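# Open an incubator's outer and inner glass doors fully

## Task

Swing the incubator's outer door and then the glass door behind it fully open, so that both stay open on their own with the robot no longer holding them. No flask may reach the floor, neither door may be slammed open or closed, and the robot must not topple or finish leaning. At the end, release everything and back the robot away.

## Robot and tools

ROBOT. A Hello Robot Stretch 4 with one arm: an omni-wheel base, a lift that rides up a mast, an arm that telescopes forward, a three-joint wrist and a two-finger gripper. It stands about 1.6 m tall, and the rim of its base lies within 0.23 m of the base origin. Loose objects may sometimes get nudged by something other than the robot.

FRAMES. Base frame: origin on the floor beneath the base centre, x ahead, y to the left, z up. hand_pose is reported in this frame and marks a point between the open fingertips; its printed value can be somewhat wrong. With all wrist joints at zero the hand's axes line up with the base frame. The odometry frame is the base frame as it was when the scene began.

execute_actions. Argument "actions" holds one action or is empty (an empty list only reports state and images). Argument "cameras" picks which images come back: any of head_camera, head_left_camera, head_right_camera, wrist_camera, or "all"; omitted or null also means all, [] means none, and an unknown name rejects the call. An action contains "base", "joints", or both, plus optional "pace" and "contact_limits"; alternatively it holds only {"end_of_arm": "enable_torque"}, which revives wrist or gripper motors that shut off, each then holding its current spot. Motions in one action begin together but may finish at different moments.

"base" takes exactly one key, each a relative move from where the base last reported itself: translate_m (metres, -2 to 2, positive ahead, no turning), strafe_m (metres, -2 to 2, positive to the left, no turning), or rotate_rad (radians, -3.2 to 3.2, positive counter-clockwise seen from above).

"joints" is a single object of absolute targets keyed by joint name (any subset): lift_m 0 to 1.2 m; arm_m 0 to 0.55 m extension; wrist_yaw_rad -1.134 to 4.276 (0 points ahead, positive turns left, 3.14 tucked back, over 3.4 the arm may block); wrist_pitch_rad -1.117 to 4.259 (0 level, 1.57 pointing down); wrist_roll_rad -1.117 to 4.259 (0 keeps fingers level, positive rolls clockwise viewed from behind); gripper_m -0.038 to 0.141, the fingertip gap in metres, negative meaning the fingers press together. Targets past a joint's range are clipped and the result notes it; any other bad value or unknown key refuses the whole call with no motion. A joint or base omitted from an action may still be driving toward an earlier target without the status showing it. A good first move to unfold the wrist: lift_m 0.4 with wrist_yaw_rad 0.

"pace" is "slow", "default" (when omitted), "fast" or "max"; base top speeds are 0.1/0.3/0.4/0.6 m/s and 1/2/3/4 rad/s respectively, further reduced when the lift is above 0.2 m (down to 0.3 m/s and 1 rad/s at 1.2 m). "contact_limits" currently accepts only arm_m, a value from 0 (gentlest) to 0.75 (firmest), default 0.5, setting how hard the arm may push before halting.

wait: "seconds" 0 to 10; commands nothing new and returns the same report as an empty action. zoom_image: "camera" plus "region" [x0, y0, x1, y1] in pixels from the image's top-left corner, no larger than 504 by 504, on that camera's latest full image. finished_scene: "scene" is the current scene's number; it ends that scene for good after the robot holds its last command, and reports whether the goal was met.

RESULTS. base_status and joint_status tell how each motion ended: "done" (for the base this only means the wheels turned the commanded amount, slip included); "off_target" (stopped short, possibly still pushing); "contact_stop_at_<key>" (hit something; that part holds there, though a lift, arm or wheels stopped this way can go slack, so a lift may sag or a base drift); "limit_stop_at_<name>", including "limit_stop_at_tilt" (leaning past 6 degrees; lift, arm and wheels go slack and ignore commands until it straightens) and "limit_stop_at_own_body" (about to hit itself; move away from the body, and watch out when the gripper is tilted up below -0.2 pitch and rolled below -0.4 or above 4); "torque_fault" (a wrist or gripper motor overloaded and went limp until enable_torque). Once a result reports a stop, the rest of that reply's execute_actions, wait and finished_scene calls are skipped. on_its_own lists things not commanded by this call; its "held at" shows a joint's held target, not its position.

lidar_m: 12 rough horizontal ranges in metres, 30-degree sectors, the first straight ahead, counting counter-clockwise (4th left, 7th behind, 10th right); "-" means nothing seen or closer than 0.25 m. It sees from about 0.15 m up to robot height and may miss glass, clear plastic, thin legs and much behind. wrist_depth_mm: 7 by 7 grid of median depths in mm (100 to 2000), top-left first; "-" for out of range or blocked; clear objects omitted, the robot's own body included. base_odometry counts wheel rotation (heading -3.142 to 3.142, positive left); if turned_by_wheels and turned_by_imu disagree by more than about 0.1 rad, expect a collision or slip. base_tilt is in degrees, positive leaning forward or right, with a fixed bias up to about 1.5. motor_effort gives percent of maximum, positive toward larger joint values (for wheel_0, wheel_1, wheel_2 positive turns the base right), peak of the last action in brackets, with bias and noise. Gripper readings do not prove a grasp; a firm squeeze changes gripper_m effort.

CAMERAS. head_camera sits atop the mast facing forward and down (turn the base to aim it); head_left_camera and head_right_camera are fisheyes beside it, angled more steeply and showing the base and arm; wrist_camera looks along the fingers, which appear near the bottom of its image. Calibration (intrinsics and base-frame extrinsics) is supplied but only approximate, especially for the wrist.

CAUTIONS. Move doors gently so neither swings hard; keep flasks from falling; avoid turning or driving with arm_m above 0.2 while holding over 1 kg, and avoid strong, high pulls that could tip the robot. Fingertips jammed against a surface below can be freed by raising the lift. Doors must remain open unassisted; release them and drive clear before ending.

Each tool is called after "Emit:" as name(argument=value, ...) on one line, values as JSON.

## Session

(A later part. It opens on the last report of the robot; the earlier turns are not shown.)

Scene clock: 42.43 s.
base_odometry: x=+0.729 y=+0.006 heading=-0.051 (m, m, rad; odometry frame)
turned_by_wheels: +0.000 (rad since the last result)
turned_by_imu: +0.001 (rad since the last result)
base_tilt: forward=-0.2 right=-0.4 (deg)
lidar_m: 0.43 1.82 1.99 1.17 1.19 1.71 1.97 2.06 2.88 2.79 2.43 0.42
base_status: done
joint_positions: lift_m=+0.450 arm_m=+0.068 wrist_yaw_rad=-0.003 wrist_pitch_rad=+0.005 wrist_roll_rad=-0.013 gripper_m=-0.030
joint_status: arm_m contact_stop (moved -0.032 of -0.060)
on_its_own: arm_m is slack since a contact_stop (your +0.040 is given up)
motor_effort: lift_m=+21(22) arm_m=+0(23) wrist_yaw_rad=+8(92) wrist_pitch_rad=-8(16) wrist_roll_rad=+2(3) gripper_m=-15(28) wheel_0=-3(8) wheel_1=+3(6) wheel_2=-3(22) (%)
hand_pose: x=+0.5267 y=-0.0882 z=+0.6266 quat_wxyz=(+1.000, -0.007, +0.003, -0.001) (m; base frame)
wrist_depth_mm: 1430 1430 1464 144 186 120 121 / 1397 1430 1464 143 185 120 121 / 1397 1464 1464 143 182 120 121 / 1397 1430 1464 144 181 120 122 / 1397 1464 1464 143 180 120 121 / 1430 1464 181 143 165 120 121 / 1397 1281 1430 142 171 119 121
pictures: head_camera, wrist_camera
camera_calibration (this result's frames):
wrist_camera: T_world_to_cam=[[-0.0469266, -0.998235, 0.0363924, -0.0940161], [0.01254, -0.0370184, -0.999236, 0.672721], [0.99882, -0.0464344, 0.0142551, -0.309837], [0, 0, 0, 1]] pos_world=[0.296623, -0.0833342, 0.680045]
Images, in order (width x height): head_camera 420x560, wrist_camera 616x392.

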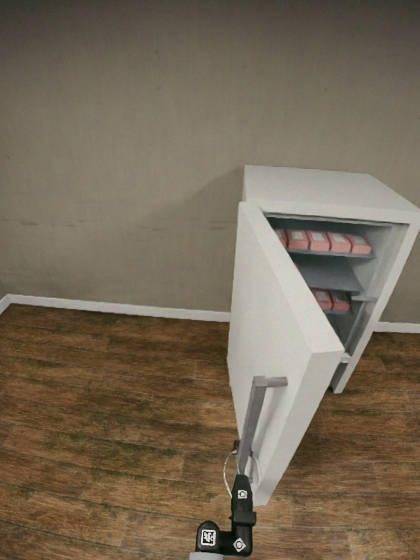

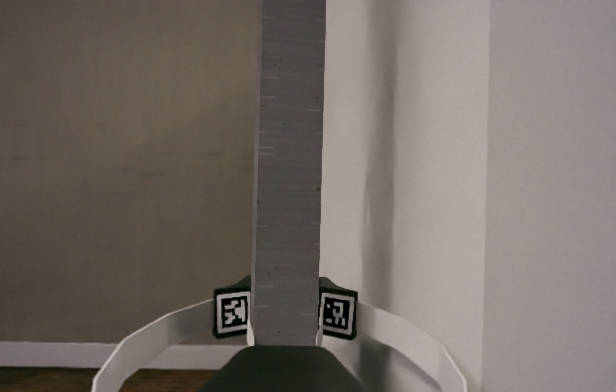

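Emit:
execute_actions(actions=[{"base": {"strafe_m": 0.29}, "joints": {"arm_m": 0.1, "wrist_yaw_rad": -0.3}, "pace": "slow"}], cameras=["wrist_camera", "head_camera", "head_right_camera"])

Scene clock: 46.90 s.
base_odometry: x=+0.745 y=+0.295 heading=-0.052 (m, m, rad; odometry frame)
turned_by_wheels: +0.000 (rad since the last result)
turned_by_imu: -0.002 (rad since the last result)
base_tilt: forward=-0.2 right=-0.5 (deg)
lidar_m: 1.40 1.83 1.69 0.87 0.90 1.28 1.95 2.08 2.81 3.08 2.43 0.44
base_status: done
joint_positions: lift_m=+0.450 arm_m=+0.101 wrist_yaw_rad=-0.285 wrist_pitch_rad=+0.007 wrist_roll_rad=-0.013 gripper_m=-0.029
joint_status: all done
on_its_own: wrist_yaw_rad is at rest, and its effort (-43) is outside its rest range (-13 to +13)
motor_effort: lift_m=+21(22) arm_m=-6(13) wrist_yaw_rad=-43(44) wrist_pitch_rad=-13(14) wrist_roll_rad=+1(1) gripper_m=-27(28) wheel_0=-14(17) wheel_1=-1(2) wheel_2=+11(10) (%)
hand_pose: x=+0.5242 y=-0.1651 z=+0.6261 quat_wxyz=(+0.990, -0.006, +0.004, -0.142) (m; base frame)
wrist_depth_mm: 1255 1336 1464 177 206 151 - / 1229 1336 1366 176 204 150 - / 1255 1336 1464 176 201 149 - / 1205 1308 1397 176 199 149 - / 1281 1308 1397 176 198 150 - / 1255 1336 182 176 171 149 - / 1229 1255 1366 173 185 149 154
pictures: head_camera, head_right_camera, wrist_camera
camera_calibration (this result's frames):
wrist_camera: T_world_to_cam=[[-0.323162, -0.945641, 0.0364643, -0.0173513], [0.000173256, -0.0385909, -0.999255, 0.675677], [0.946344, -0.322914, 0.0126349, -0.328005], [0, 0, 0, 1]] pos_world=[0.304681, -0.0962508, 0.679951]
Images, in order (width x height): head_camera 420x560, head_right_camera 420x672, wrist_camera 616x392.

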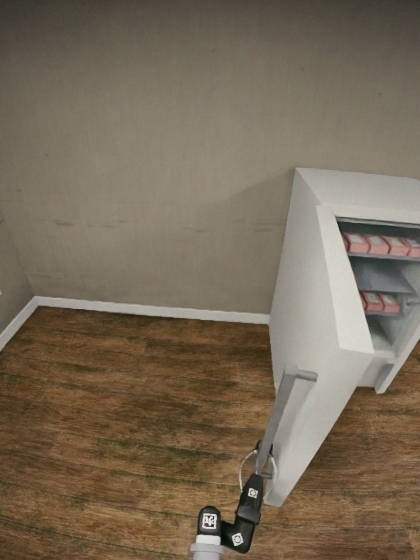

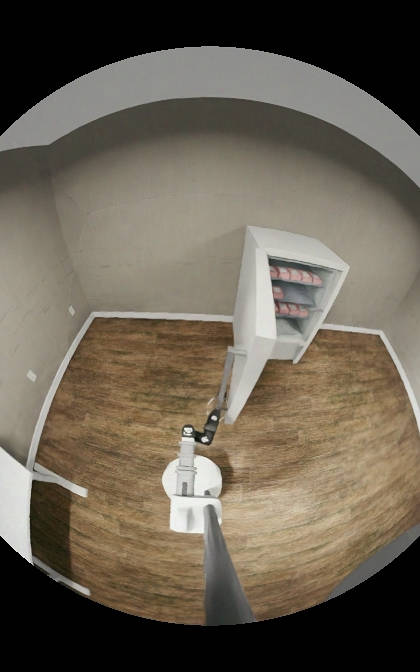

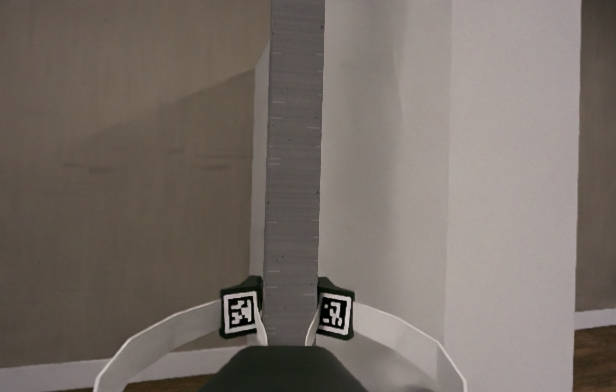

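Emit:
execute_actions(actions=[{"base": {"strafe_m": 0.1}, "joints": {"arm_m": 0.165}, "pace": "slow"}], cameras=["wrist_camera", "head_right_camera"])

Scene clock: 49.67 s.
base_odometry: x=+0.750 y=+0.395 heading=-0.052 (m, m, rad; odometry frame)
turned_by_wheels: +0.000 (rad since the last result)
turned_by_imu: -0.001 (rad since the last result)
base_tilt: forward=-0.3 right=-0.4 (deg)
lidar_m: 0.56 1.83 1.60 0.79 0.79 1.10 1.95 2.08 2.82 3.18 1.59 0.48
base_status: done
joint_positions: lift_m=+0.450 arm_m=+0.164 wrist_yaw_rad=-0.300 wrist_pitch_rad=+0.005 wrist_roll_rad=-0.013 gripper_m=-0.030
joint_status: all done
motor_effort: lift_m=+21(21) arm_m=+6(4) wrist_yaw_rad=-1(42) wrist_pitch_rad=-8(13) wrist_roll_rad=+3(2) gripper_m=-17(28) wheel_0=-2(12) wheel_1=+3(4) wheel_2=-1(11) (%)
hand_pose: x=+0.5846 y=-0.1687 z=+0.6266 quat_wxyz=(+0.989, -0.006, +0.003, -0.149) (m; base frame)
wrist_depth_mm: 1182 1281 1397 158 215 121 121 / 1205 1255 1397 158 211 121 121 / 1205 1255 1366 158 208 121 121 / 1229 1281 1366 158 204 120 121 / 1205 1255 1366 158 201 120 121 / 1182 1255 180 158 171 120 120 / 1205 691 1336 157 181 120 120
pictures: head_right_camera, wrist_camera
camera_calibration (this result's frames):
wrist_camera: T_world_to_cam=[[-0.336815, -0.940867, 0.0363928, 0.00754956], [0.0011663, -0.039068, -0.999236, 0.675322], [0.94157, -0.336515, 0.014256, -0.386828], [0, 0, 0, 1]] pos_world=[0.365981, -0.0966869, 0.680045]
Images, in order (width x height): head_right_camera 420x672, wrist_camera 616x392.

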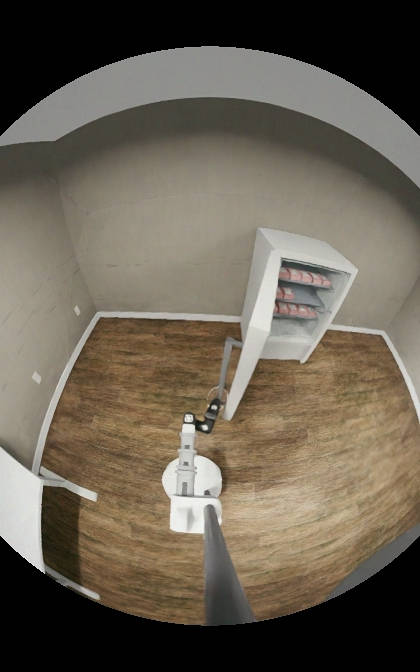

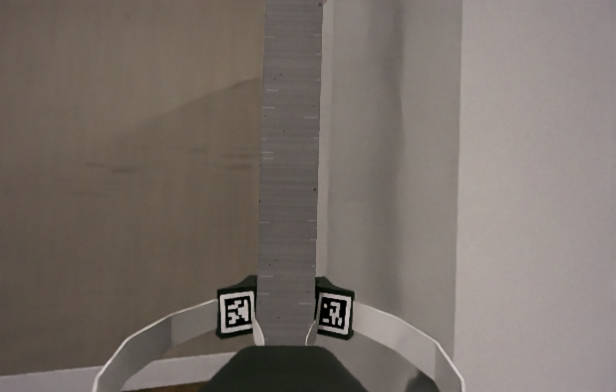

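Emit:
execute_actions(actions=[{"base": {"strafe_m": 0.22}, "joints": {"arm_m": 0.32, "wrist_yaw_rad": -0.6}, "pace": "slow"}], cameras=["wrist_camera", "head_right_camera"])

Scene clock: 53.27 s.
torque_fault: wrist_yaw_rad switched itself off since the last result.
base_odometry: x=+0.761 y=+0.614 heading=-0.055 (m, m, rad; odometry frame)
turned_by_wheels: -0.003 (rad since the last result)
turned_by_imu: -0.123 (rad since the last result)
base_tilt: forward=-0.2 right=-0.4 (deg)
lidar_m: 1.73 1.76 1.45 1.35 0.62 0.74 1.60 2.00 2.57 3.37 2.74 0.56
base_status: done
joint_positions: lift_m=+0.450 arm_m=+0.319 wrist_yaw_rad=-0.985 wrist_pitch_rad=+0.006 wrist_roll_rad=-0.013 gripper_m=-0.029
joint_status: wrist_yaw_rad torque_fault (moved -0.685 of -0.300); the others done
on_its_own: wrist_yaw_rad is off since a torque_fault, until you send "end_of_arm": "enable_torque" (your -0.600 is given up)
motor_effort: lift_m=+21(22) arm_m=+4(17) wrist_yaw_rad=+0(97) wrist_pitch_rad=-10(17) wrist_roll_rad=+3(1) gripper_m=-24(28) wheel_0=-23(26) wheel_1=-4(1) wheel_2=-10(24) (%)
hand_pose: x=+0.5768 y=-0.2887 z=+0.6264 quat_wxyz=(+0.881, -0.005, +0.006, -0.473) (m; base frame)
wrist_depth_mm: 778 504 347 176 212 229 - / 768 496 343 177 212 230 - / 768 492 342 177 211 231 - / 778 484 338 178 209 233 - / 768 480 334 177 210 - - / 768 477 182 175 192 - - / 768 397 343 168 204 1397 1618
pictures: head_right_camera, wrist_camera
camera_calibration (this result's frames):
wrist_camera: T_world_to_cam=[[-0.856161, -0.515426, 0.0363956, 0.314412], [-0.024179, -0.0303962, -0.999245, 0.687581], [0.516144, -0.856395, 0.0135615, -0.324148], [0, 0, 0, 1]] pos_world=[0.453119, -0.0946428, 0.680015]
Images, in order (width x height): head_right_camera 420x672, wrist_camera 616x392.

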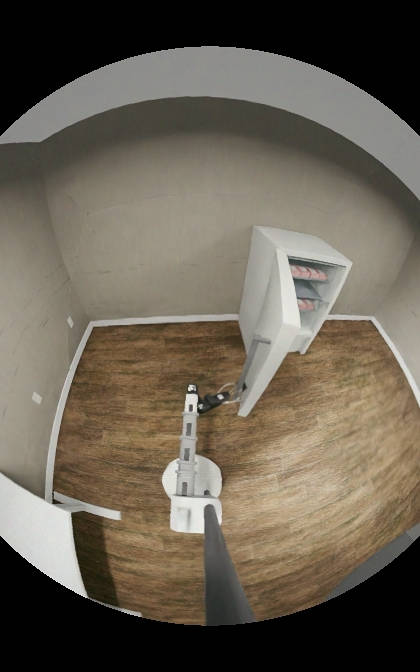

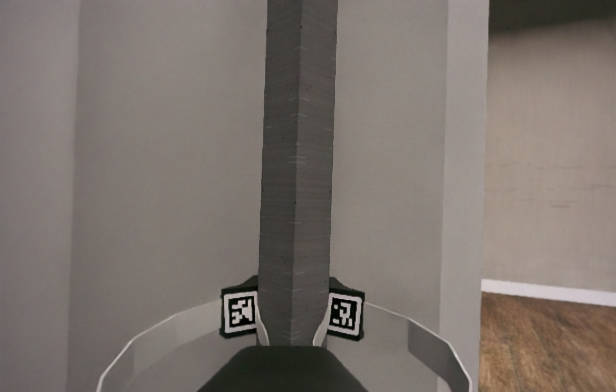

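Emit:
execute_actions(actions=[{"joints": {"gripper_m": 0.09}}], cameras=[])

Emit:
execute_actions(actions=[{"end_of_arm": "enable_torque"}], cameras=["wrist_camera", "head_right_camera"])

Scene clock: 55.37 s.
base_odometry: x=+0.761 y=+0.615 heading=-0.052 (m, m, rad; odometry frame)
turned_by_wheels: +0.003 (rad since the last result)
turned_by_imu: +0.003 (rad since the last result)
base_tilt: forward=-0.4 right=-0.3 (deg)
lidar_m: 1.72 1.76 1.45 1.34 0.60 0.74 1.64 2.03 2.59 3.37 2.74 0.56
base_status: not commanded
joint_positions: lift_m=+0.450 arm_m=+0.319 wrist_yaw_rad=-1.002 wrist_pitch_rad=+0.005 wrist_roll_rad=-0.013 gripper_m=+0.090
joint_status: all done
on_its_own: wrist_yaw_rad is off since a torque_fault, until you send "end_of_arm": "enable_torque" (your -0.600 is given up)
motor_effort: lift_m=+21(21) arm_m=+4(4) wrist_yaw_rad=+0(0) wrist_pitch_rad=-8(10) wrist_roll_rad=+2(1) gripper_m=-2(23) wheel_0=+1(23) wheel_1=-1(5) wheel_2=+0(10) (%)
hand_pose: x=+0.5719 y=-0.2902 z=+0.6266 quat_wxyz=(+0.877, -0.005, +0.005, -0.480) (m; base frame)
wrist_depth_mm: 788 535 389 304 237 239 - / 788 530 389 303 236 241 - / 778 525 379 206 239 243 - / 778 525 379 204 239 244 - / 768 521 362 204 238 247 - / 778 517 214 202 202 248 - / 778 462 387 147 236 252 1576
pictures: none
No camera images: the call's "cameras" was empty. Leave "cameras" out to get every camera's image.

Scene clock: 55.67 s.
base_odometry: x=+0.761 y=+0.615 heading=-0.052 (m, m, rad; odometry frame)
turned_by_wheels: +0.000 (rad since the last result)
turned_by_imu: +0.000 (rad since the last result)
base_tilt: forward=-0.3 right=-0.3 (deg)
lidar_m: 1.72 1.75 1.44 1.33 0.62 0.74 1.61 2.01 2.58 3.37 2.72 0.57
base_status: not commanded
joint_positions: lift_m=+0.450 arm_m=+0.319 wrist_yaw_rad=-1.002 wrist_pitch_rad=+0.005 wrist_roll_rad=-0.013 gripper_m=+0.090
joint_status: not commanded
end_of_arm: enable_torque: each motor that was off is on again
on_its_own: wrist_yaw_rad is held at -1.002, not at your -0.600, since a torque_fault
motor_effort: lift_m=+22(21) arm_m=+4(4) wrist_yaw_rad=+0(0) wrist_pitch_rad=-8(8) wrist_roll_rad=+1(2) gripper_m=-2(2) wheel_0=+1(1) wheel_1=+0(1) wheel_2=-1(0) (%)
hand_pose: x=+0.5719 y=-0.2902 z=+0.6266 quat_wxyz=(+0.877, -0.005, +0.005, -0.480) (m; base frame)
wrist_depth_mm: 788 544 387 303 237 238 - / 788 530 387 303 237 242 - / 778 530 382 204 239 243 - / 778 525 382 205 239 244 - / 778 521 362 203 239 246 - / 778 512 213 200 202 249 - / 768 462 387 147 236 252 1576
pictures: head_right_camera, wrist_camera
camera_calibration (this result's frames):
wrist_camera: T_world_to_cam=[[-0.864919, -0.500592, 0.0363623, 0.318725], [-0.0242827, -0.0306276, -0.999236, 0.687626], [0.501323, -0.865141, 0.0143347, -0.31737], [0, 0, 0, 1]] pos_world=[0.451474, -0.093958, 0.680061]
Images, in order (width x height): head_right_camera 420x672, wrist_camera 616x392.

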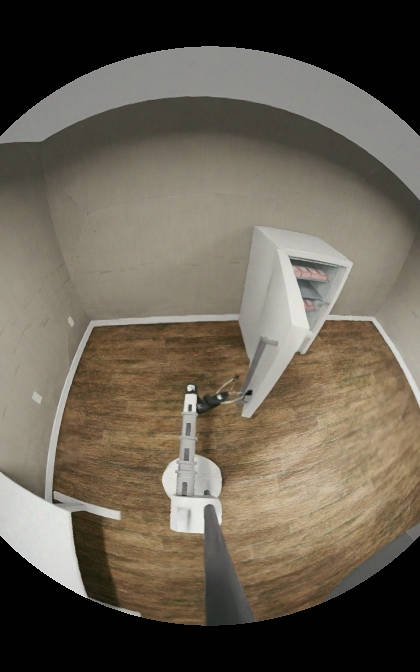

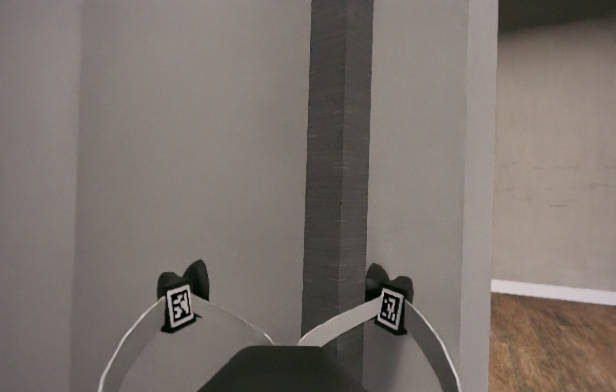

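Emit:
execute_actions(actions=[{"base": {"strafe_m": 0.08}, "joints": {"arm_m": 0.26}}], cameras=["wrist_camera"])

Emit:
execute_actions(actions=[{"base": {"translate_m": -0.15}, "joints": {"arm_m": 0.0}, "pace": "fast"}], cameras=["head_right_camera"])

Scene clock: 57.43 s.
base_odometry: x=+0.766 y=+0.695 heading=-0.052 (m, m, rad; odometry frame)
turned_by_wheels: +0.000 (rad since the last result)
turned_by_imu: -0.001 (rad since the last result)
base_tilt: forward=-0.2 right=-0.3 (deg)
lidar_m: 1.71 1.75 1.37 1.27 0.56 0.64 1.43 2.03 2.61 3.45 0.64 0.59
base_status: done
joint_positions: lift_m=+0.450 arm_m=+0.261 wrist_yaw_rad=-1.002 wrist_pitch_rad=+0.005 wrist_roll_rad=-0.013 gripper_m=+0.090
joint_status: all done
on_its_own: wrist_yaw_rad is held at -1.002, not at your -0.600, since a torque_fault
motor_effort: lift_m=+22(21) arm_m=-7(8) wrist_yaw_rad=-1(1) wrist_pitch_rad=-8(8) wrist_roll_rad=+3(1) gripper_m=-1(3) wheel_0=+0(6) wheel_1=+0(7) wheel_2=-1(0) (%)
hand_pose: x=+0.5138 y=-0.2902 z=+0.6266 quat_wxyz=(+0.877, -0.005, +0.005, -0.480) (m; base frame)
wrist_depth_mm: 931 699 500 359 338 - - / 917 691 500 359 336 - - / 917 691 500 303 338 - - / 904 683 492 301 334 - - / 904 676 473 304 334 - - / 904 676 214 297 205 - - / 904 591 508 148 330 1576 1661
pictures: wrist_camera
camera_calibration (this result's frames):
wrist_camera: T_world_to_cam=[[-0.864941, -0.500554, 0.0363623, 0.268507], [-0.024284, -0.0306266, -0.999236, 0.686217], [0.501285, -0.865163, 0.0143348, -0.28824], [0, 0, 0, 1]] pos_world=[0.393397, -0.0939563, 0.680061]
Images, in order (width x height): wrist_camera 616x392.

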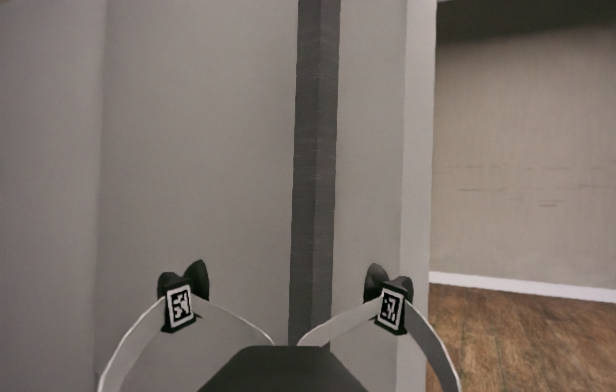

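Scene clock: 59.03 s.
base_odometry: x=+0.616 y=+0.703 heading=-0.051 (m, m, rad; odometry frame)
turned_by_wheels: +0.000 (rad since the last result)
turned_by_imu: +0.001 (rad since the last result)
base_tilt: forward=-0.3 right=-0.4 (deg)
lidar_m: 1.87 1.91 1.36 0.61 0.49 0.60 1.45 1.87 2.41 3.46 2.96 0.73
base_status: done
joint_positions: lift_m=+0.450 arm_m=+0.001 wrist_yaw_rad=-1.002 wrist_pitch_rad=+0.005 wrist_roll_rad=-0.013 gripper_m=+0.090
joint_status: all done
on_its_own: wrist_yaw_rad is held at -1.002, not at your -0.600, since a torque_fault
motor_effort: lift_m=+21(21) arm_m=-6(5) wrist_yaw_rad=+2(1) wrist_pitch_rad=-8(8) wrist_roll_rad=+1(1) gripper_m=-2(3) wheel_0=+2(7) wheel_1=+2(7) wheel_2=+0(12) (%)
hand_pose: x=+0.2537 y=-0.2902 z=+0.6266 quat_wxyz=(+0.877, -0.005, +0.005, -0.480) (m; base frame)
wrist_depth_mm: 809 539 - - - - - / 778 559 - - - - - / 661 549 - - - - - / 647 554 - - - - - / 640 554 - - - - - / 634 517 213 - 206 - - / 676 539 1464 148 1499 1537 1576
pictures: head_right_camera
Images, in order (width x height): head_right_camera 420x672.

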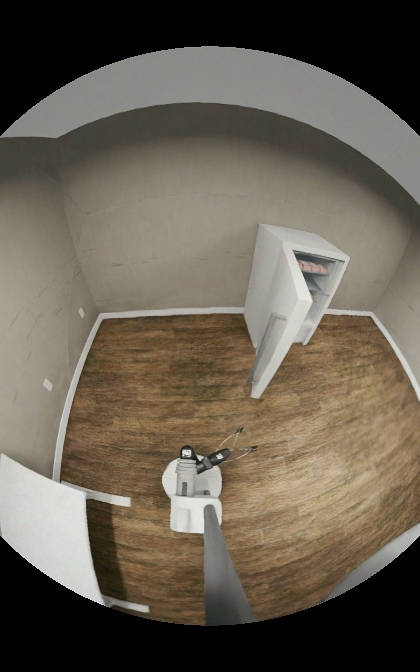

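Emit:
execute_actions(actions=[{"base": {"rotate_rad": 0.105}, "pace": "fast"}], cameras=[])

Emit:
execute_actions(actions=[{"base": {"strafe_m": -1.2}, "pace": "max"}], cameras=[])

Emit:
execute_actions(actions=[{"base": {"translate_m": 0.3}, "joints": {"wrist_yaw_rad": 0.0, "lift_m": 0.55}, "pace": "fast"}])

Scene clock: 59.97 s.
base_odometry: x=+0.616 y=+0.703 heading=+0.054 (m, m, rad; odometry frame)
turned_by_wheels: +0.105 (rad since the last result)
turned_by_imu: +0.106 (rad since the last result)
base_tilt: forward=-0.3 right=-0.3 (deg)
lidar_m: 1.87 1.78 1.30 0.48 0.48 0.68 1.84 1.89 2.65 3.46 1.78 0.73
base_status: done
joint_positions: lift_m=+0.450 arm_m=+0.001 wrist_yaw_rad=-1.002 wrist_pitch_rad=+0.005 wrist_roll_rad=-0.013 gripper_m=+0.090
joint_status: not commanded
on_its_own: wrist_yaw_rad is held at -1.002, not at your -0.600, since a torque_fault
motor_effort: lift_m=+21(22) arm_m=-6(7) wrist_yaw_rad=+0(1) wrist_pitch_rad=-8(8) wrist_roll_rad=+2(1) gripper_m=-2(2) wheel_0=-2(8) wheel_1=+0(7) wheel_2=+1(6) (%)
hand_pose: x=+0.2537 y=-0.2902 z=+0.6266 quat_wxyz=(+0.877, -0.005, +0.005, -0.480) (m; base frame)
wrist_depth_mm: 1499 621 - - - - - / 1255 603 1708 - - - - / 1281 603 1756 - - - - / 1205 634 1661 - - - - / 1229 580 1708 - - - - / 1205 539 213 - 206 - - / 1182 549 580 147 1537 1576 1576
pictures: none
No camera images: the call's "cameras" was empty. Leave "cameras" out to get every camera's image.

Scene clock: 63.63 s.
base_odometry: x=+0.680 y=-0.496 heading=+0.054 (m, m, rad; odometry frame)
turned_by_wheels: +0.000 (rad since the last result)
turned_by_imu: +0.003 (rad since the last result)
base_tilt: forward=-0.3 right=-0.4 (deg)
lidar_m: 1.24 0.88 0.85 1.71 1.75 1.94 1.86 1.95 2.34 2.26 2.37 1.91
base_status: done
joint_positions: lift_m=+0.450 arm_m=+0.001 wrist_yaw_rad=-1.002 wrist_pitch_rad=+0.005 wrist_roll_rad=-0.013 gripper_m=+0.090
joint_status: not commanded
on_its_own: wrist_yaw_rad is held at -1.002, not at your -0.600, since a torque_fault
motor_effort: lift_m=+20(21) arm_m=-7(6) wrist_yaw_rad=+0(0) wrist_pitch_rad=-8(8) wrist_roll_rad=+2(1) gripper_m=-3(3) wheel_0=-1(6) wheel_1=+2(13) wheel_2=+0(0) (%)
hand_pose: x=+0.2538 y=-0.2902 z=+0.6267 quat_wxyz=(+0.877, -0.005, +0.005, -0.480) (m; base frame)
wrist_depth_mm: 1537 1983 - - - - 1808 / 1537 1863 - - - 1921 1808 / 1537 1921 - - - 1983 1808 / 1537 1863 - - - 1983 1808 / 1576 1921 - - - 1983 1756 / 1576 1708 214 - 205 1921 1808 / 1464 1336 1499 147 1499 1576 1618
pictures: none
No camera images: the call's "cameras" was empty. Leave "cameras" out to get every camera's image.

Scene clock: 65.73 s.
base_odometry: x=+0.979 y=-0.480 heading=+0.054 (m, m, rad; odometry frame)
turned_by_wheels: +0.000 (rad since the last result)
turned_by_imu: -0.001 (rad since the last result)
base_tilt: forward=-0.4 right=-0.4 (deg)
lidar_m: 0.94 0.79 0.69 1.74 1.77 2.21 2.17 2.25 2.33 2.24 2.19 1.61
base_status: done
joint_positions: lift_m=+0.550 arm_m=+0.001 wrist_yaw_rad=+0.000 wrist_pitch_rad=+0.005 wrist_roll_rad=-0.013 gripper_m=+0.090
joint_status: all done
motor_effort: lift_m=+22(23) arm_m=-6(6) wrist_yaw_rad=+1(4) wrist_pitch_rad=-7(8) wrist_roll_rad=+2(2) gripper_m=-1(2) wheel_0=+0(6) wheel_1=-2(8) wheel_2=+1(12) (%)
hand_pose: x=+0.4604 y=-0.0875 z=+0.7266 quat_wxyz=(+1.000, -0.007, +0.002, +0.000) (m; base frame)
wrist_depth_mm: 723 768 788 778 1366 1366 1397 / 778 946 1060 878 1308 1397 1397 / 750 946 1008 820 1366 1366 1430 / 768 931 1205 1098 1430 1336 1397 / 768 904 1229 831 1336 1336 1308 / 759 904 213 1078 206 1366 1366 / 768 798 854 148 1336 1366 1397
pictures: head_camera, head_left_camera, head_right_camera, wrist_camera
camera_calibration (this result's frames):
wrist_camera: T_world_to_cam=[[-0.0442791, -0.998357, 0.0363609, -0.10121], [0.0128436, -0.0369625, -0.999234, 0.773396], [0.998937, -0.0437781, 0.0144592, -0.244959], [0, 0, 0, 1]] pos_world=[0.230284, -0.0831805, 0.780026]
Images, in order (width x height): head_camera 420x560, head_left_camera 420x672, head_right_camera 420x672, wrist_camera 616x392.

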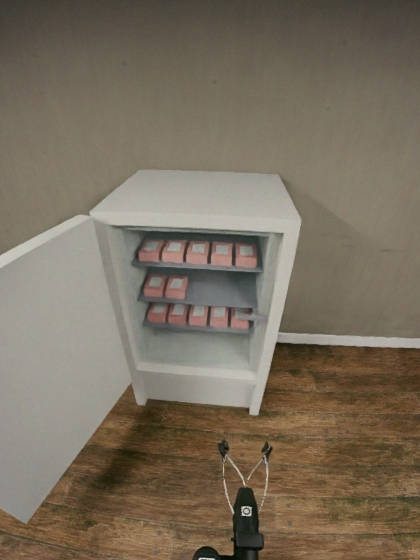

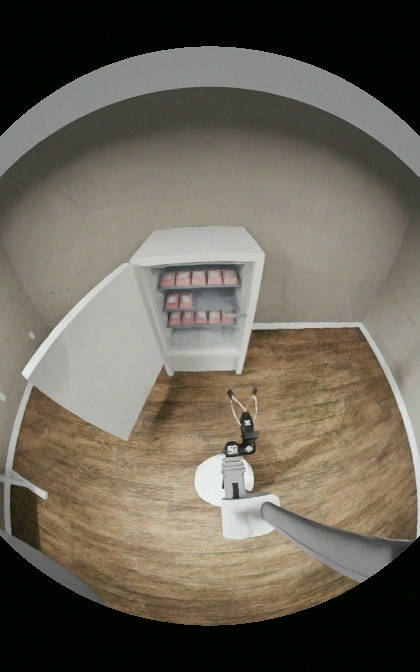

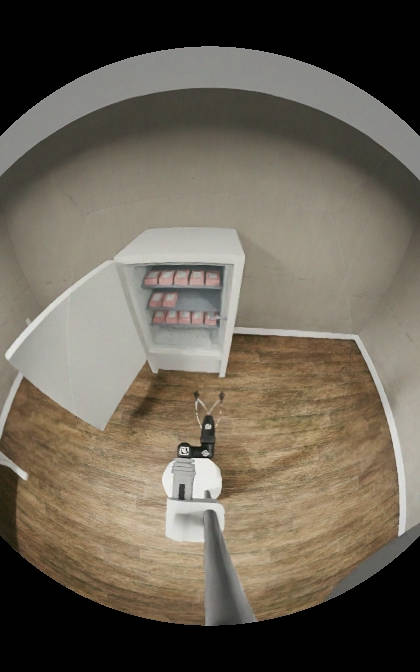

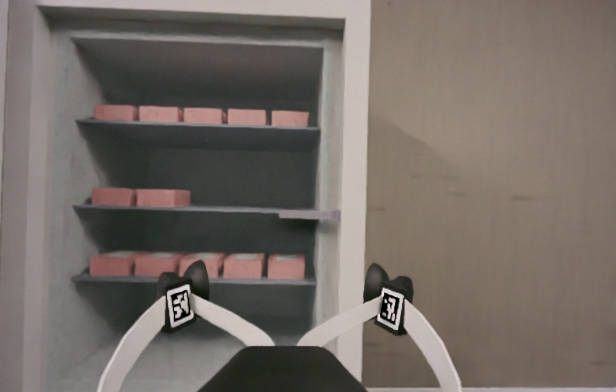

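Emit:
zoom_image(camera="wrist_camera", region=[230, 150, 390, 270])

Emit:
zoom_image(camera="head_camera", region=[180, 250, 310, 380])

Region (230, 150, 390, 270) of wrist_camera's 616x392 image, scaled by 3.150; it fills the top 378 rows of this view, and the rest is white.

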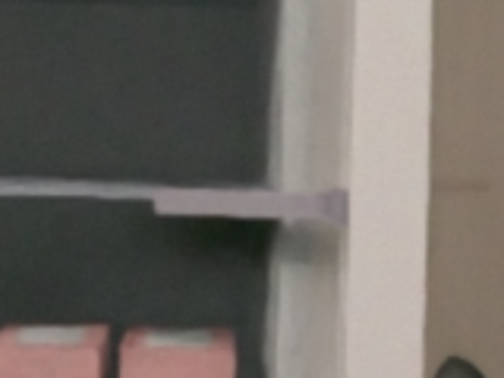

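Region (180, 250, 310, 380) of head_camera's 420x560 image, scaled by 3.877, with more detail than that image has.

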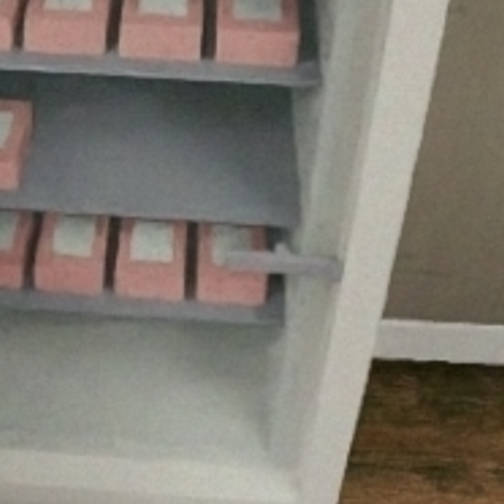

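Emit:
execute_actions(actions=[{"base": {"strafe_m": -0.033}, "joints": {"lift_m": 0.571, "arm_m": 0.3}, "pace": "fast"}], cameras=["wrist_camera", "head_camera"])

Scene clock: 67.93 s.
base_odometry: x=+0.981 y=-0.513 heading=+0.054 (m, m, rad; odometry frame)
turned_by_wheels: +0.000 (rad since the last result)
turned_by_imu: +0.000 (rad since the last result)
base_tilt: forward=-0.3 right=-0.4 (deg)
lidar_m: 0.94 0.82 0.73 1.77 1.79 2.23 2.15 2.27 2.31 2.22 2.18 1.61
base_status: done
joint_positions: lift_m=+0.571 arm_m=+0.299 wrist_yaw_rad=+0.000 wrist_pitch_rad=+0.005 wrist_roll_rad=-0.013 gripper_m=+0.090
joint_status: all done
motor_effort: lift_m=+22(24) arm_m=+6(8) wrist_yaw_rad=-1(1) wrist_pitch_rad=-7(7) wrist_roll_rad=+0(1) gripper_m=-3(2) wheel_0=+1(8) wheel_1=+1(12) wheel_2=+0(1) (%)
hand_pose: x=+0.7583 y=-0.0874 z=+0.7476 quat_wxyz=(+1.000, -0.007, +0.002, +0.000) (m; base frame)
wrist_depth_mm: 654 691 661 585 1060 1060 1078 / 535 544 554 544 1098 1060 1098 / 707 917 904 627 1060 1098 1098 / 530 917 917 715 1078 1060 1078 / 750 917 931 488 1060 1060 1078 / 535 535 214 549 206 1098 1098 / 715 798 842 148 442 1042 1060
pictures: head_camera, wrist_camera
camera_calibration (this result's frames):
wrist_camera: T_world_to_cam=[[-0.0438854, -0.998375, 0.0363596, -0.0889695], [0.0128863, -0.0369573, -0.999234, 0.790513], [0.998953, -0.0433832, 0.0144872, -0.542786], [0, 0, 0, 1]] pos_world=[0.528127, -0.0831575, 0.801006]
Images, in order (width x height): head_camera 420x560, wrist_camera 616x392.

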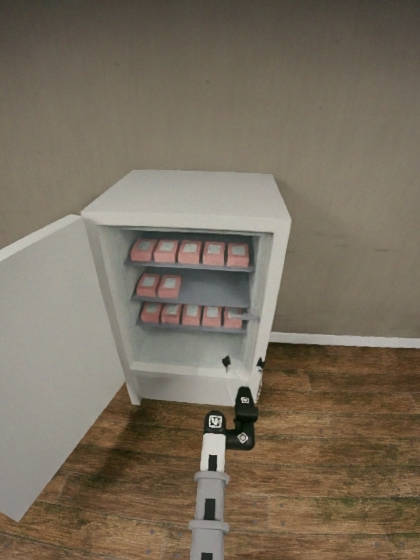

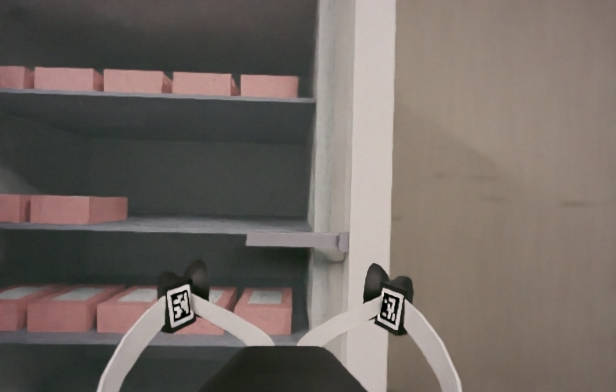

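Emit:
zoom_image(camera="wrist_camera", region=[220, 190, 400, 290])

Emit:
zoom_image(camera="head_camera", region=[210, 290, 280, 340])

Region (220, 190, 400, 290) of wrist_camera's 616x392 image, scaled by 2.800.

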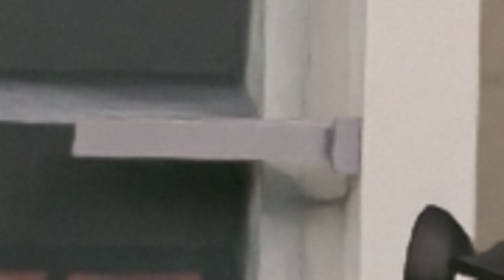

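Region (210, 290, 280, 340) of head_camera's 420x560 image, scaled by 7.200, with more detail than that image has; it fills the top 360 rows of this view, and the rest is white.

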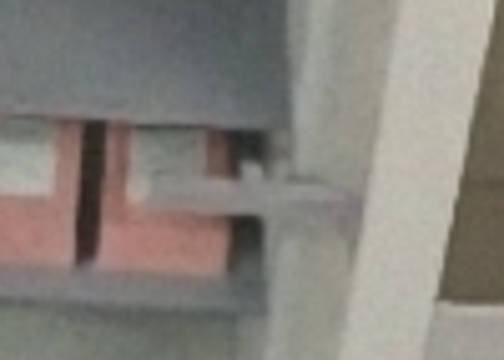

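Emit:
execute_actions(actions=[{"base": {"strafe_m": -0.014}, "joints": {"lift_m": 0.574, "arm_m": 0.42, "wrist_roll_rad": 1.571, "gripper_m": 0.07}}], cameras=["wrist_camera", "head_camera"])

Scene clock: 70.40 s.
base_odometry: x=+0.982 y=-0.526 heading=+0.054 (m, m, rad; odometry frame)
turned_by_wheels: +0.000 (rad since the last result)
turned_by_imu: +0.000 (rad since the last result)
base_tilt: forward=-0.3 right=-0.4 (deg)
lidar_m: 0.93 0.84 0.73 1.77 1.81 2.23 2.16 2.25 2.30 2.20 2.17 1.60
base_status: done
joint_positions: lift_m=+0.574 arm_m=+0.419 wrist_yaw_rad=+0.000 wrist_pitch_rad=+0.005 wrist_roll_rad=+1.571 gripper_m=+0.070
joint_status: all done
motor_effort: lift_m=+22(23) arm_m=+6(4) wrist_yaw_rad=-1(0) wrist_pitch_rad=-7(7) wrist_roll_rad=+4(9) gripper_m=-4(4) wheel_0=+1(5) wheel_1=-1(5) wheel_2=+0(1) (%)
hand_pose: x=+0.8783 y=-0.0874 z=+0.7506 quat_wxyz=(+0.707, +0.707, +0.002, -0.002) (m; base frame)
wrist_depth_mm: 891 904 931 917 946 946 960 / 904 891 904 931 946 960 946 / 310 315 319 324 946 946 917 / 353 357 364 319 327 330 334 / 525 424 759 820 430 634 459 / 525 421 198 820 218 654 477 / 525 413 778 147 433 615 473
pictures: head_camera, wrist_camera
camera_calibration (this result's frames):
wrist_camera: T_world_to_cam=[[-0.049059, -0.0231132, -0.998528, 0.782692], [0.017485, 0.999559, -0.0239961, 0.146521], [0.998643, -0.0186364, -0.0486332, -0.612883], [0, 0, 0, 1]] pos_world=[0.647888, -0.139788, 0.75525]
Images, in order (width x height): head_camera 420x560, wrist_camera 616x392.

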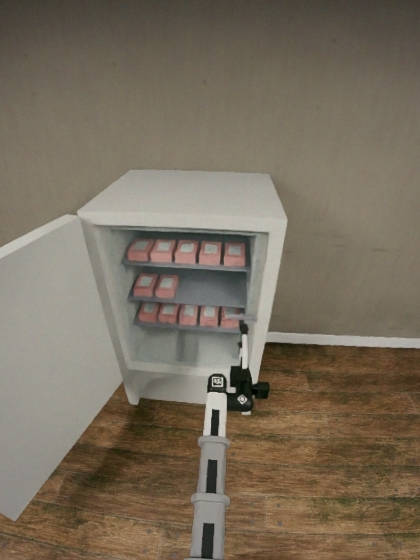

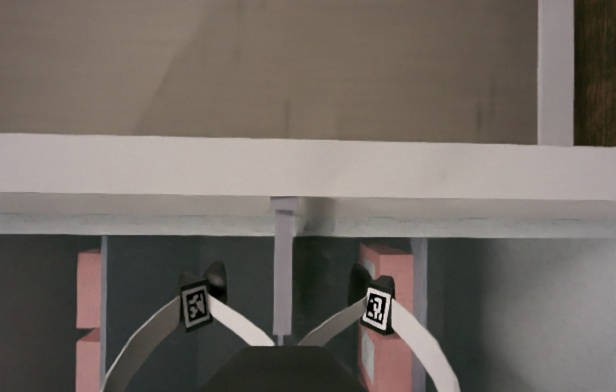

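Emit:
execute_actions(actions=[{"joints": {"arm_m": 0.53}, "contact_limits": {"arm_m": 0.1}, "pace": "slow"}], cameras=["wrist_camera", "head_camera"])

Scene clock: 73.03 s.
base_odometry: x=+0.982 y=-0.526 heading=+0.054 (m, m, rad; odometry frame)
turned_by_wheels: +0.000 (rad since the last result)
turned_by_imu: +0.000 (rad since the last result)
base_tilt: forward=-0.3 right=-0.3 (deg)
lidar_m: 0.94 0.83 0.73 1.79 1.81 2.25 2.17 2.25 2.30 2.22 2.19 1.61
base_status: not commanded
joint_positions: lift_m=+0.574 arm_m=+0.529 wrist_yaw_rad=+0.000 wrist_pitch_rad=+0.005 wrist_roll_rad=+1.571 gripper_m=+0.070
joint_status: all done
motor_effort: lift_m=+22(22) arm_m=+7(8) wrist_yaw_rad=+0(1) wrist_pitch_rad=-8(7) wrist_roll_rad=+3(3) gripper_m=-2(4) wheel_0=+1(1) wheel_1=-1(1) wheel_2=+0(0) (%)
contact_limits: arm_m 0.1
hand_pose: x=+0.9882 y=-0.0874 z=+0.7506 quat_wxyz=(+0.707, +0.707, +0.002, -0.002) (m; base frame)
wrist_depth_mm: 788 788 798 820 820 854 842 / 788 798 809 842 831 831 854 / 202 204 208 211 214 216 220 / 248 253 255 213 263 265 231 / 286 387 258 260 324 319 439 / 304 421 198 707 219 554 477 / 301 387 691 146 364 549 477
pictures: head_camera, wrist_camera
camera_calibration (this result's frames):
wrist_camera: T_world_to_cam=[[-0.0490598, -0.0230776, -0.998529, 0.788091], [0.0174924, 0.99956, -0.0239609, 0.144567], [0.998643, -0.0186422, -0.0486346, -0.722701], [0, 0, 0, 1]] pos_world=[0.757854, -0.139789, 0.755248]
Images, in order (width x height): head_camera 420x560, wrist_camera 616x392.

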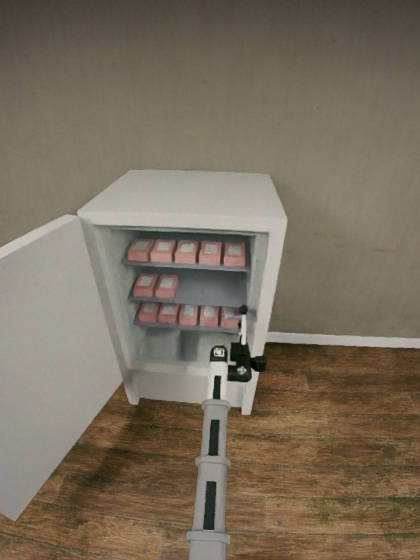

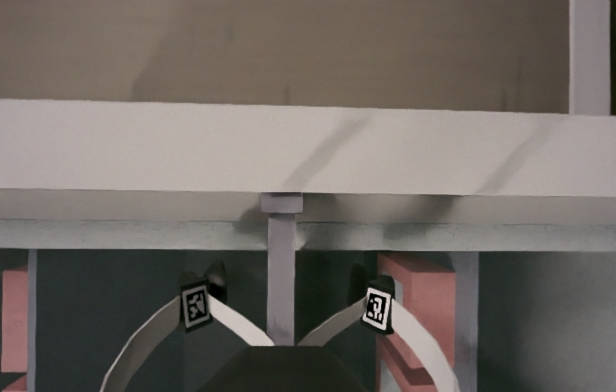

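Emit:
execute_actions(actions=[{"joints": {"gripper_m": -0.025}}], cameras=["wrist_camera"])

Scene clock: 74.87 s.
base_odometry: x=+0.982 y=-0.526 heading=+0.054 (m, m, rad; odometry frame)
turned_by_wheels: +0.000 (rad since the last result)
turned_by_imu: +0.000 (rad since the last result)
base_tilt: forward=-0.2 right=-0.3 (deg)
lidar_m: 0.93 0.83 0.74 1.77 1.80 2.25 2.17 2.24 2.30 2.21 2.18 1.61
base_status: not commanded
joint_positions: lift_m=+0.574 arm_m=+0.530 wrist_yaw_rad=+0.004 wrist_pitch_rad=+0.002 wrist_roll_rad=+1.571 gripper_m=-0.024
joint_status: all done
motor_effort: lift_m=+22(22) arm_m=+1(7) wrist_yaw_rad=-11(11) wrist_pitch_rad=+1(7) wrist_roll_rad=+3(4) gripper_m=-24(24) wheel_0=-1(1) wheel_1=-1(1) wheel_2=+3(3) (%)
hand_pose: x=+0.9896 y=-0.0863 z=+0.7515 quat_wxyz=(+0.707, +0.707, +0.002, +0.001) (m; base frame)
wrist_depth_mm: 788 798 809 820 831 842 854 / 778 798 798 809 842 831 854 / 200 203 204 207 211 213 216 / 248 251 253 211 260 263 266 / 285 382 654 259 362 320 442 / 301 413 184 205 322 564 480 / 303 359 699 215 375 559 480
pictures: wrist_camera
camera_calibration (this result's frames):
wrist_camera: T_world_to_cam=[[-0.0460933, -0.0232559, -0.998666, 0.786213], [0.0137015, 0.99962, -0.0239105, 0.147169], [0.998843, -0.0147853, -0.0457571, -0.725989], [0, 0, 0, 1]] pos_world=[0.759372, -0.139563, 0.755464]
Images, in order (width x height): wrist_camera 616x392.

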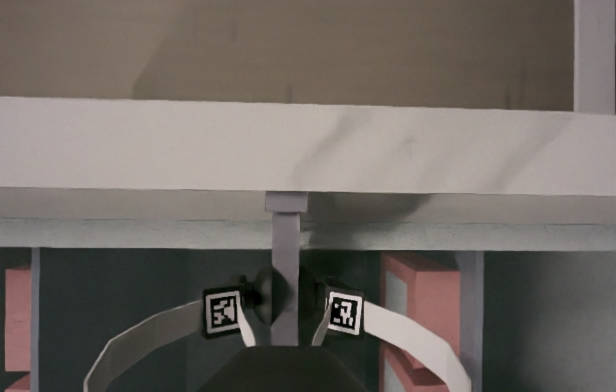

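Emit:
execute_actions(actions=[{"joints": {"wrist_roll_rad": 1.35}, "pace": "slow"}], cameras=["wrist_camera"])

Scene clock: 75.80 s.
base_odometry: x=+0.982 y=-0.526 heading=+0.054 (m, m, rad; odometry frame)
turned_by_wheels: +0.000 (rad since the last result)
turned_by_imu: +0.000 (rad since the last result)
base_tilt: forward=-0.3 right=-0.2 (deg)
lidar_m: 0.94 0.84 0.74 1.78 1.80 2.23 2.16 2.25 2.30 2.22 2.21 1.61
base_status: not commanded
joint_positions: lift_m=+0.574 arm_m=+0.530 wrist_yaw_rad=+0.002 wrist_pitch_rad=+0.002 wrist_roll_rad=+1.354 gripper_m=-0.024
joint_status: all done
motor_effort: lift_m=+22(22) arm_m=+1(1) wrist_yaw_rad=-7(11) wrist_pitch_rad=+1(1) wrist_roll_rad=-9(9) gripper_m=-25(25) wheel_0=-1(1) wheel_1=-1(1) wheel_2=+3(3) (%)
hand_pose: x=+0.9894 y=-0.0868 z=+0.7515 quat_wxyz=(+0.779, +0.626, +0.001, +0.000) (m; base frame)
wrist_depth_mm: 788 809 798 809 842 842 842 / 201 204 207 820 831 854 854 / 249 204 206 208 211 831 854 / 278 253 255 211 212 213 215 / 304 459 691 258 263 264 267 / 304 430 186 215 322 324 267 / 319 512 683 215 322 530 455
pictures: wrist_camera
camera_calibration (this result's frames):
wrist_camera: T_world_to_cam=[[-0.0456472, -0.237158, -0.970398, 0.745936], [0.0152291, 0.971133, -0.238054, 0.304649], [0.998842, -0.0256448, -0.0407178, -0.730563], [0, 0, 0, 1]] pos_world=[0.759127, -0.137685, 0.76663]
Images, in order (width x height): wrist_camera 616x392.

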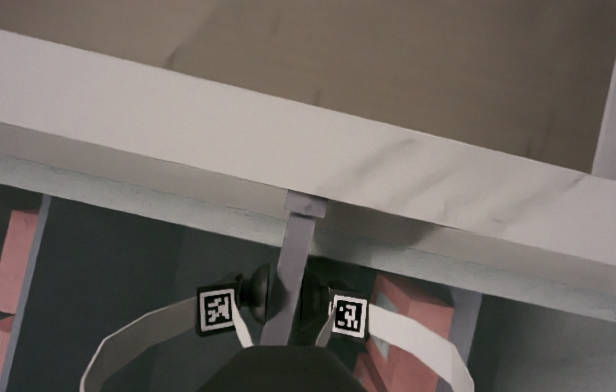

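Emit:
execute_actions(actions=[{"joints": {"wrist_roll_rad": 1.05, "arm_m": 0.535}, "pace": "slow", "contact_limits": {"arm_m": 0.2}}], cameras=["wrist_camera"])

Scene clock: 76.87 s.
base_odometry: x=+0.982 y=-0.526 heading=+0.054 (m, m, rad; odometry frame)
turned_by_wheels: +0.000 (rad since the last result)
turned_by_imu: +0.000 (rad since the last result)
base_tilt: forward=-0.2 right=-0.3 (deg)
lidar_m: 0.94 0.84 0.73 1.78 1.81 2.23 2.17 2.24 2.29 2.20 2.18 1.62
base_status: not commanded
joint_positions: lift_m=+0.574 arm_m=+0.534 wrist_yaw_rad=-0.001 wrist_pitch_rad=+0.002 wrist_roll_rad=+1.056 gripper_m=-0.024
joint_status: all done
on_its_own: wrist_roll_rad is at rest, and its effort (-16) is outside its rest range (-13 to +13)
motor_effort: lift_m=+21(22) arm_m=+6(7) wrist_yaw_rad=+2(5) wrist_pitch_rad=+2(1) wrist_roll_rad=-16(17) gripper_m=-23(23) wheel_0=-1(1) wheel_1=-1(1) wheel_2=+1(3) (%)
contact_limits: arm_m 0.2
hand_pose: x=+0.9931 y=-0.0877 z=+0.7515 quat_wxyz=(+0.864, +0.504, +0.001, -0.001) (m; base frame)
wrist_depth_mm: 200 201 798 831 831 842 854 / 247 201 203 809 820 842 842 / 424 251 236 206 209 831 854 / 301 430 253 210 207 211 831 / 317 544 699 255 257 209 212 / 373 544 185 212 256 260 211 / 418 683 683 181 314 262 262
pictures: wrist_camera
camera_calibration (this result's frames):
wrist_camera: T_world_to_cam=[[-0.0462685, -0.511332, -0.858137, 0.638154], [0.0175703, 0.858507, -0.512501, 0.499484], [0.998775, -0.0387903, -0.0307376, -0.742915], [0, 0, 0, 1]] pos_world=[0.762755, -0.131319, 0.780774]
Images, in order (width x height): wrist_camera 616x392.

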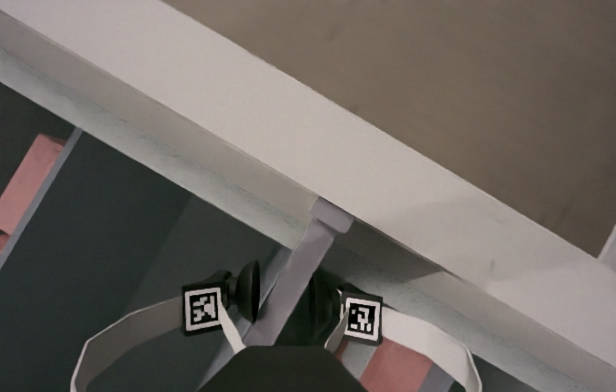

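Emit:
execute_actions(actions=[{"joints": {"wrist_roll_rad": 1.95}, "pace": "slow"}], cameras=["wrist_camera"])

Scene clock: 78.27 s.
base_odometry: x=+0.982 y=-0.526 heading=+0.054 (m, m, rad; odometry frame)
turned_by_wheels: +0.000 (rad since the last result)
turned_by_imu: +0.000 (rad since the last result)
base_tilt: forward=-0.4 right=-0.3 (deg)
lidar_m: 0.94 0.83 0.75 1.78 1.79 2.25 2.16 2.24 2.30 2.22 2.20 1.61
base_status: not commanded
joint_positions: lift_m=+0.574 arm_m=+0.534 wrist_yaw_rad=+0.000 wrist_pitch_rad=+0.003 wrist_roll_rad=+1.948 gripper_m=-0.024
joint_status: all done
motor_effort: lift_m=+22(22) arm_m=+7(7) wrist_yaw_rad=+0(3) wrist_pitch_rad=-1(2) wrist_roll_rad=+7(14) gripper_m=-18(23) wheel_0=+0(1) wheel_1=-1(1) wheel_2=+1(1) (%)
hand_pose: x=+0.9932 y=-0.0874 z=+0.7512 quat_wxyz=(+0.562, +0.827, +0.001, -0.001) (m; base frame)
wrist_depth_mm: 788 798 798 809 831 213 214 / 778 798 798 207 208 211 264 / 788 788 203 206 209 264 267 / 198 200 202 255 258 574 488 / 196 248 252 255 404 322 517 / 245 248 186 211 338 320 554 / 297 320 539 214 715 322 603
pictures: wrist_camera
camera_calibration (this result's frames):
wrist_camera: T_world_to_cam=[[-0.0468485, 0.347073, -0.936667, 0.772664], [0.0187256, 0.937837, 0.34657, -0.140428], [0.998726, -0.00130334, -0.0504354, -0.724865], [0, 0, 0, 1]] pos_world=[0.76277, -0.137418, 0.735838]
Images, in order (width x height): wrist_camera 616x392.

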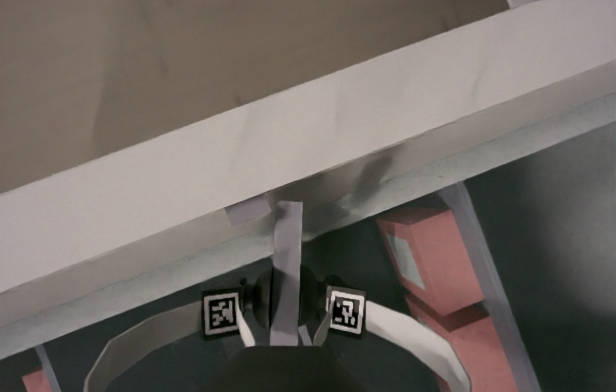

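Emit:
execute_actions(actions=[{"joints": {"wrist_roll_rad": 3.05}, "pace": "slow"}], cameras=["wrist_camera", "head_camera"])

Scene clock: 79.80 s.
base_odometry: x=+0.982 y=-0.526 heading=+0.054 (m, m, rad; odometry frame)
turned_by_wheels: +0.000 (rad since the last result)
turned_by_imu: +0.000 (rad since the last result)
base_tilt: forward=-0.2 right=-0.4 (deg)
lidar_m: 0.93 0.84 0.74 1.78 1.80 2.25 2.18 2.25 2.30 2.20 2.19 1.61
base_status: not commanded
joint_positions: lift_m=+0.574 arm_m=+0.534 wrist_yaw_rad=+0.002 wrist_pitch_rad=+0.005 wrist_roll_rad=+3.048 gripper_m=-0.024
joint_status: all done
motor_effort: lift_m=+22(22) arm_m=+7(6) wrist_yaw_rad=-6(6) wrist_pitch_rad=-8(8) wrist_roll_rad=+6(11) gripper_m=-20(20) wheel_0=+1(2) wheel_1=-1(1) wheel_2=+1(2) (%)
hand_pose: x=+0.9934 y=-0.0868 z=+0.7505 quat_wxyz=(+0.047, +0.999, +0.001, -0.003) (m; base frame)
wrist_depth_mm: 778 202 247 580 591 564 539 / 778 202 253 317 715 715 683 / 768 202 253 349 322 324 327 / 788 200 253 707 715 715 647 / 778 199 251 377 580 715 647 / 778 198 183 202 289 715 377 / 778 196 249 213 559 609 621
pictures: head_camera, wrist_camera
camera_calibration (this result's frames):
wrist_camera: T_world_to_cam=[[-0.0470307, 0.992193, -0.115501, 0.211672], [0.0225213, 0.116653, 0.992917, -0.700955], [0.99864, 0.0440964, -0.0278317, -0.738032], [0, 0, 0, 1]] pos_world=[0.762769, -0.0957069, 0.699898]
Images, in order (width x height): head_camera 420x560, wrist_camera 616x392.

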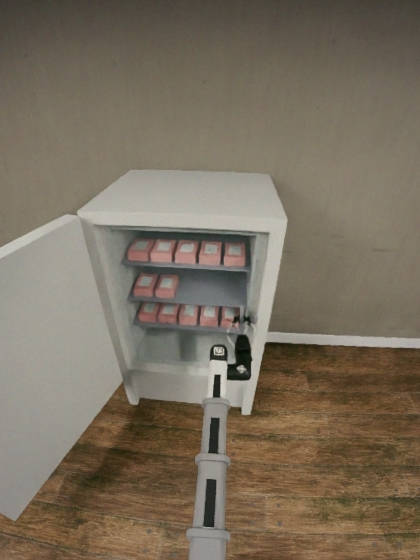

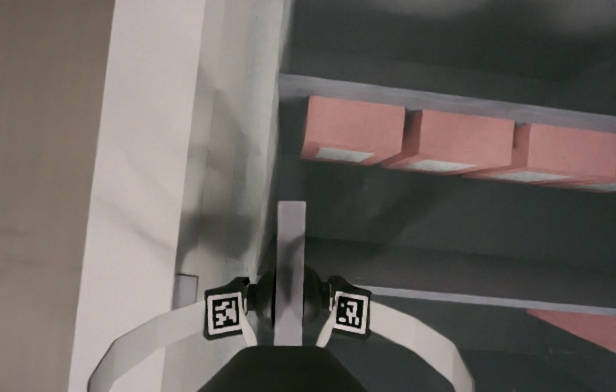

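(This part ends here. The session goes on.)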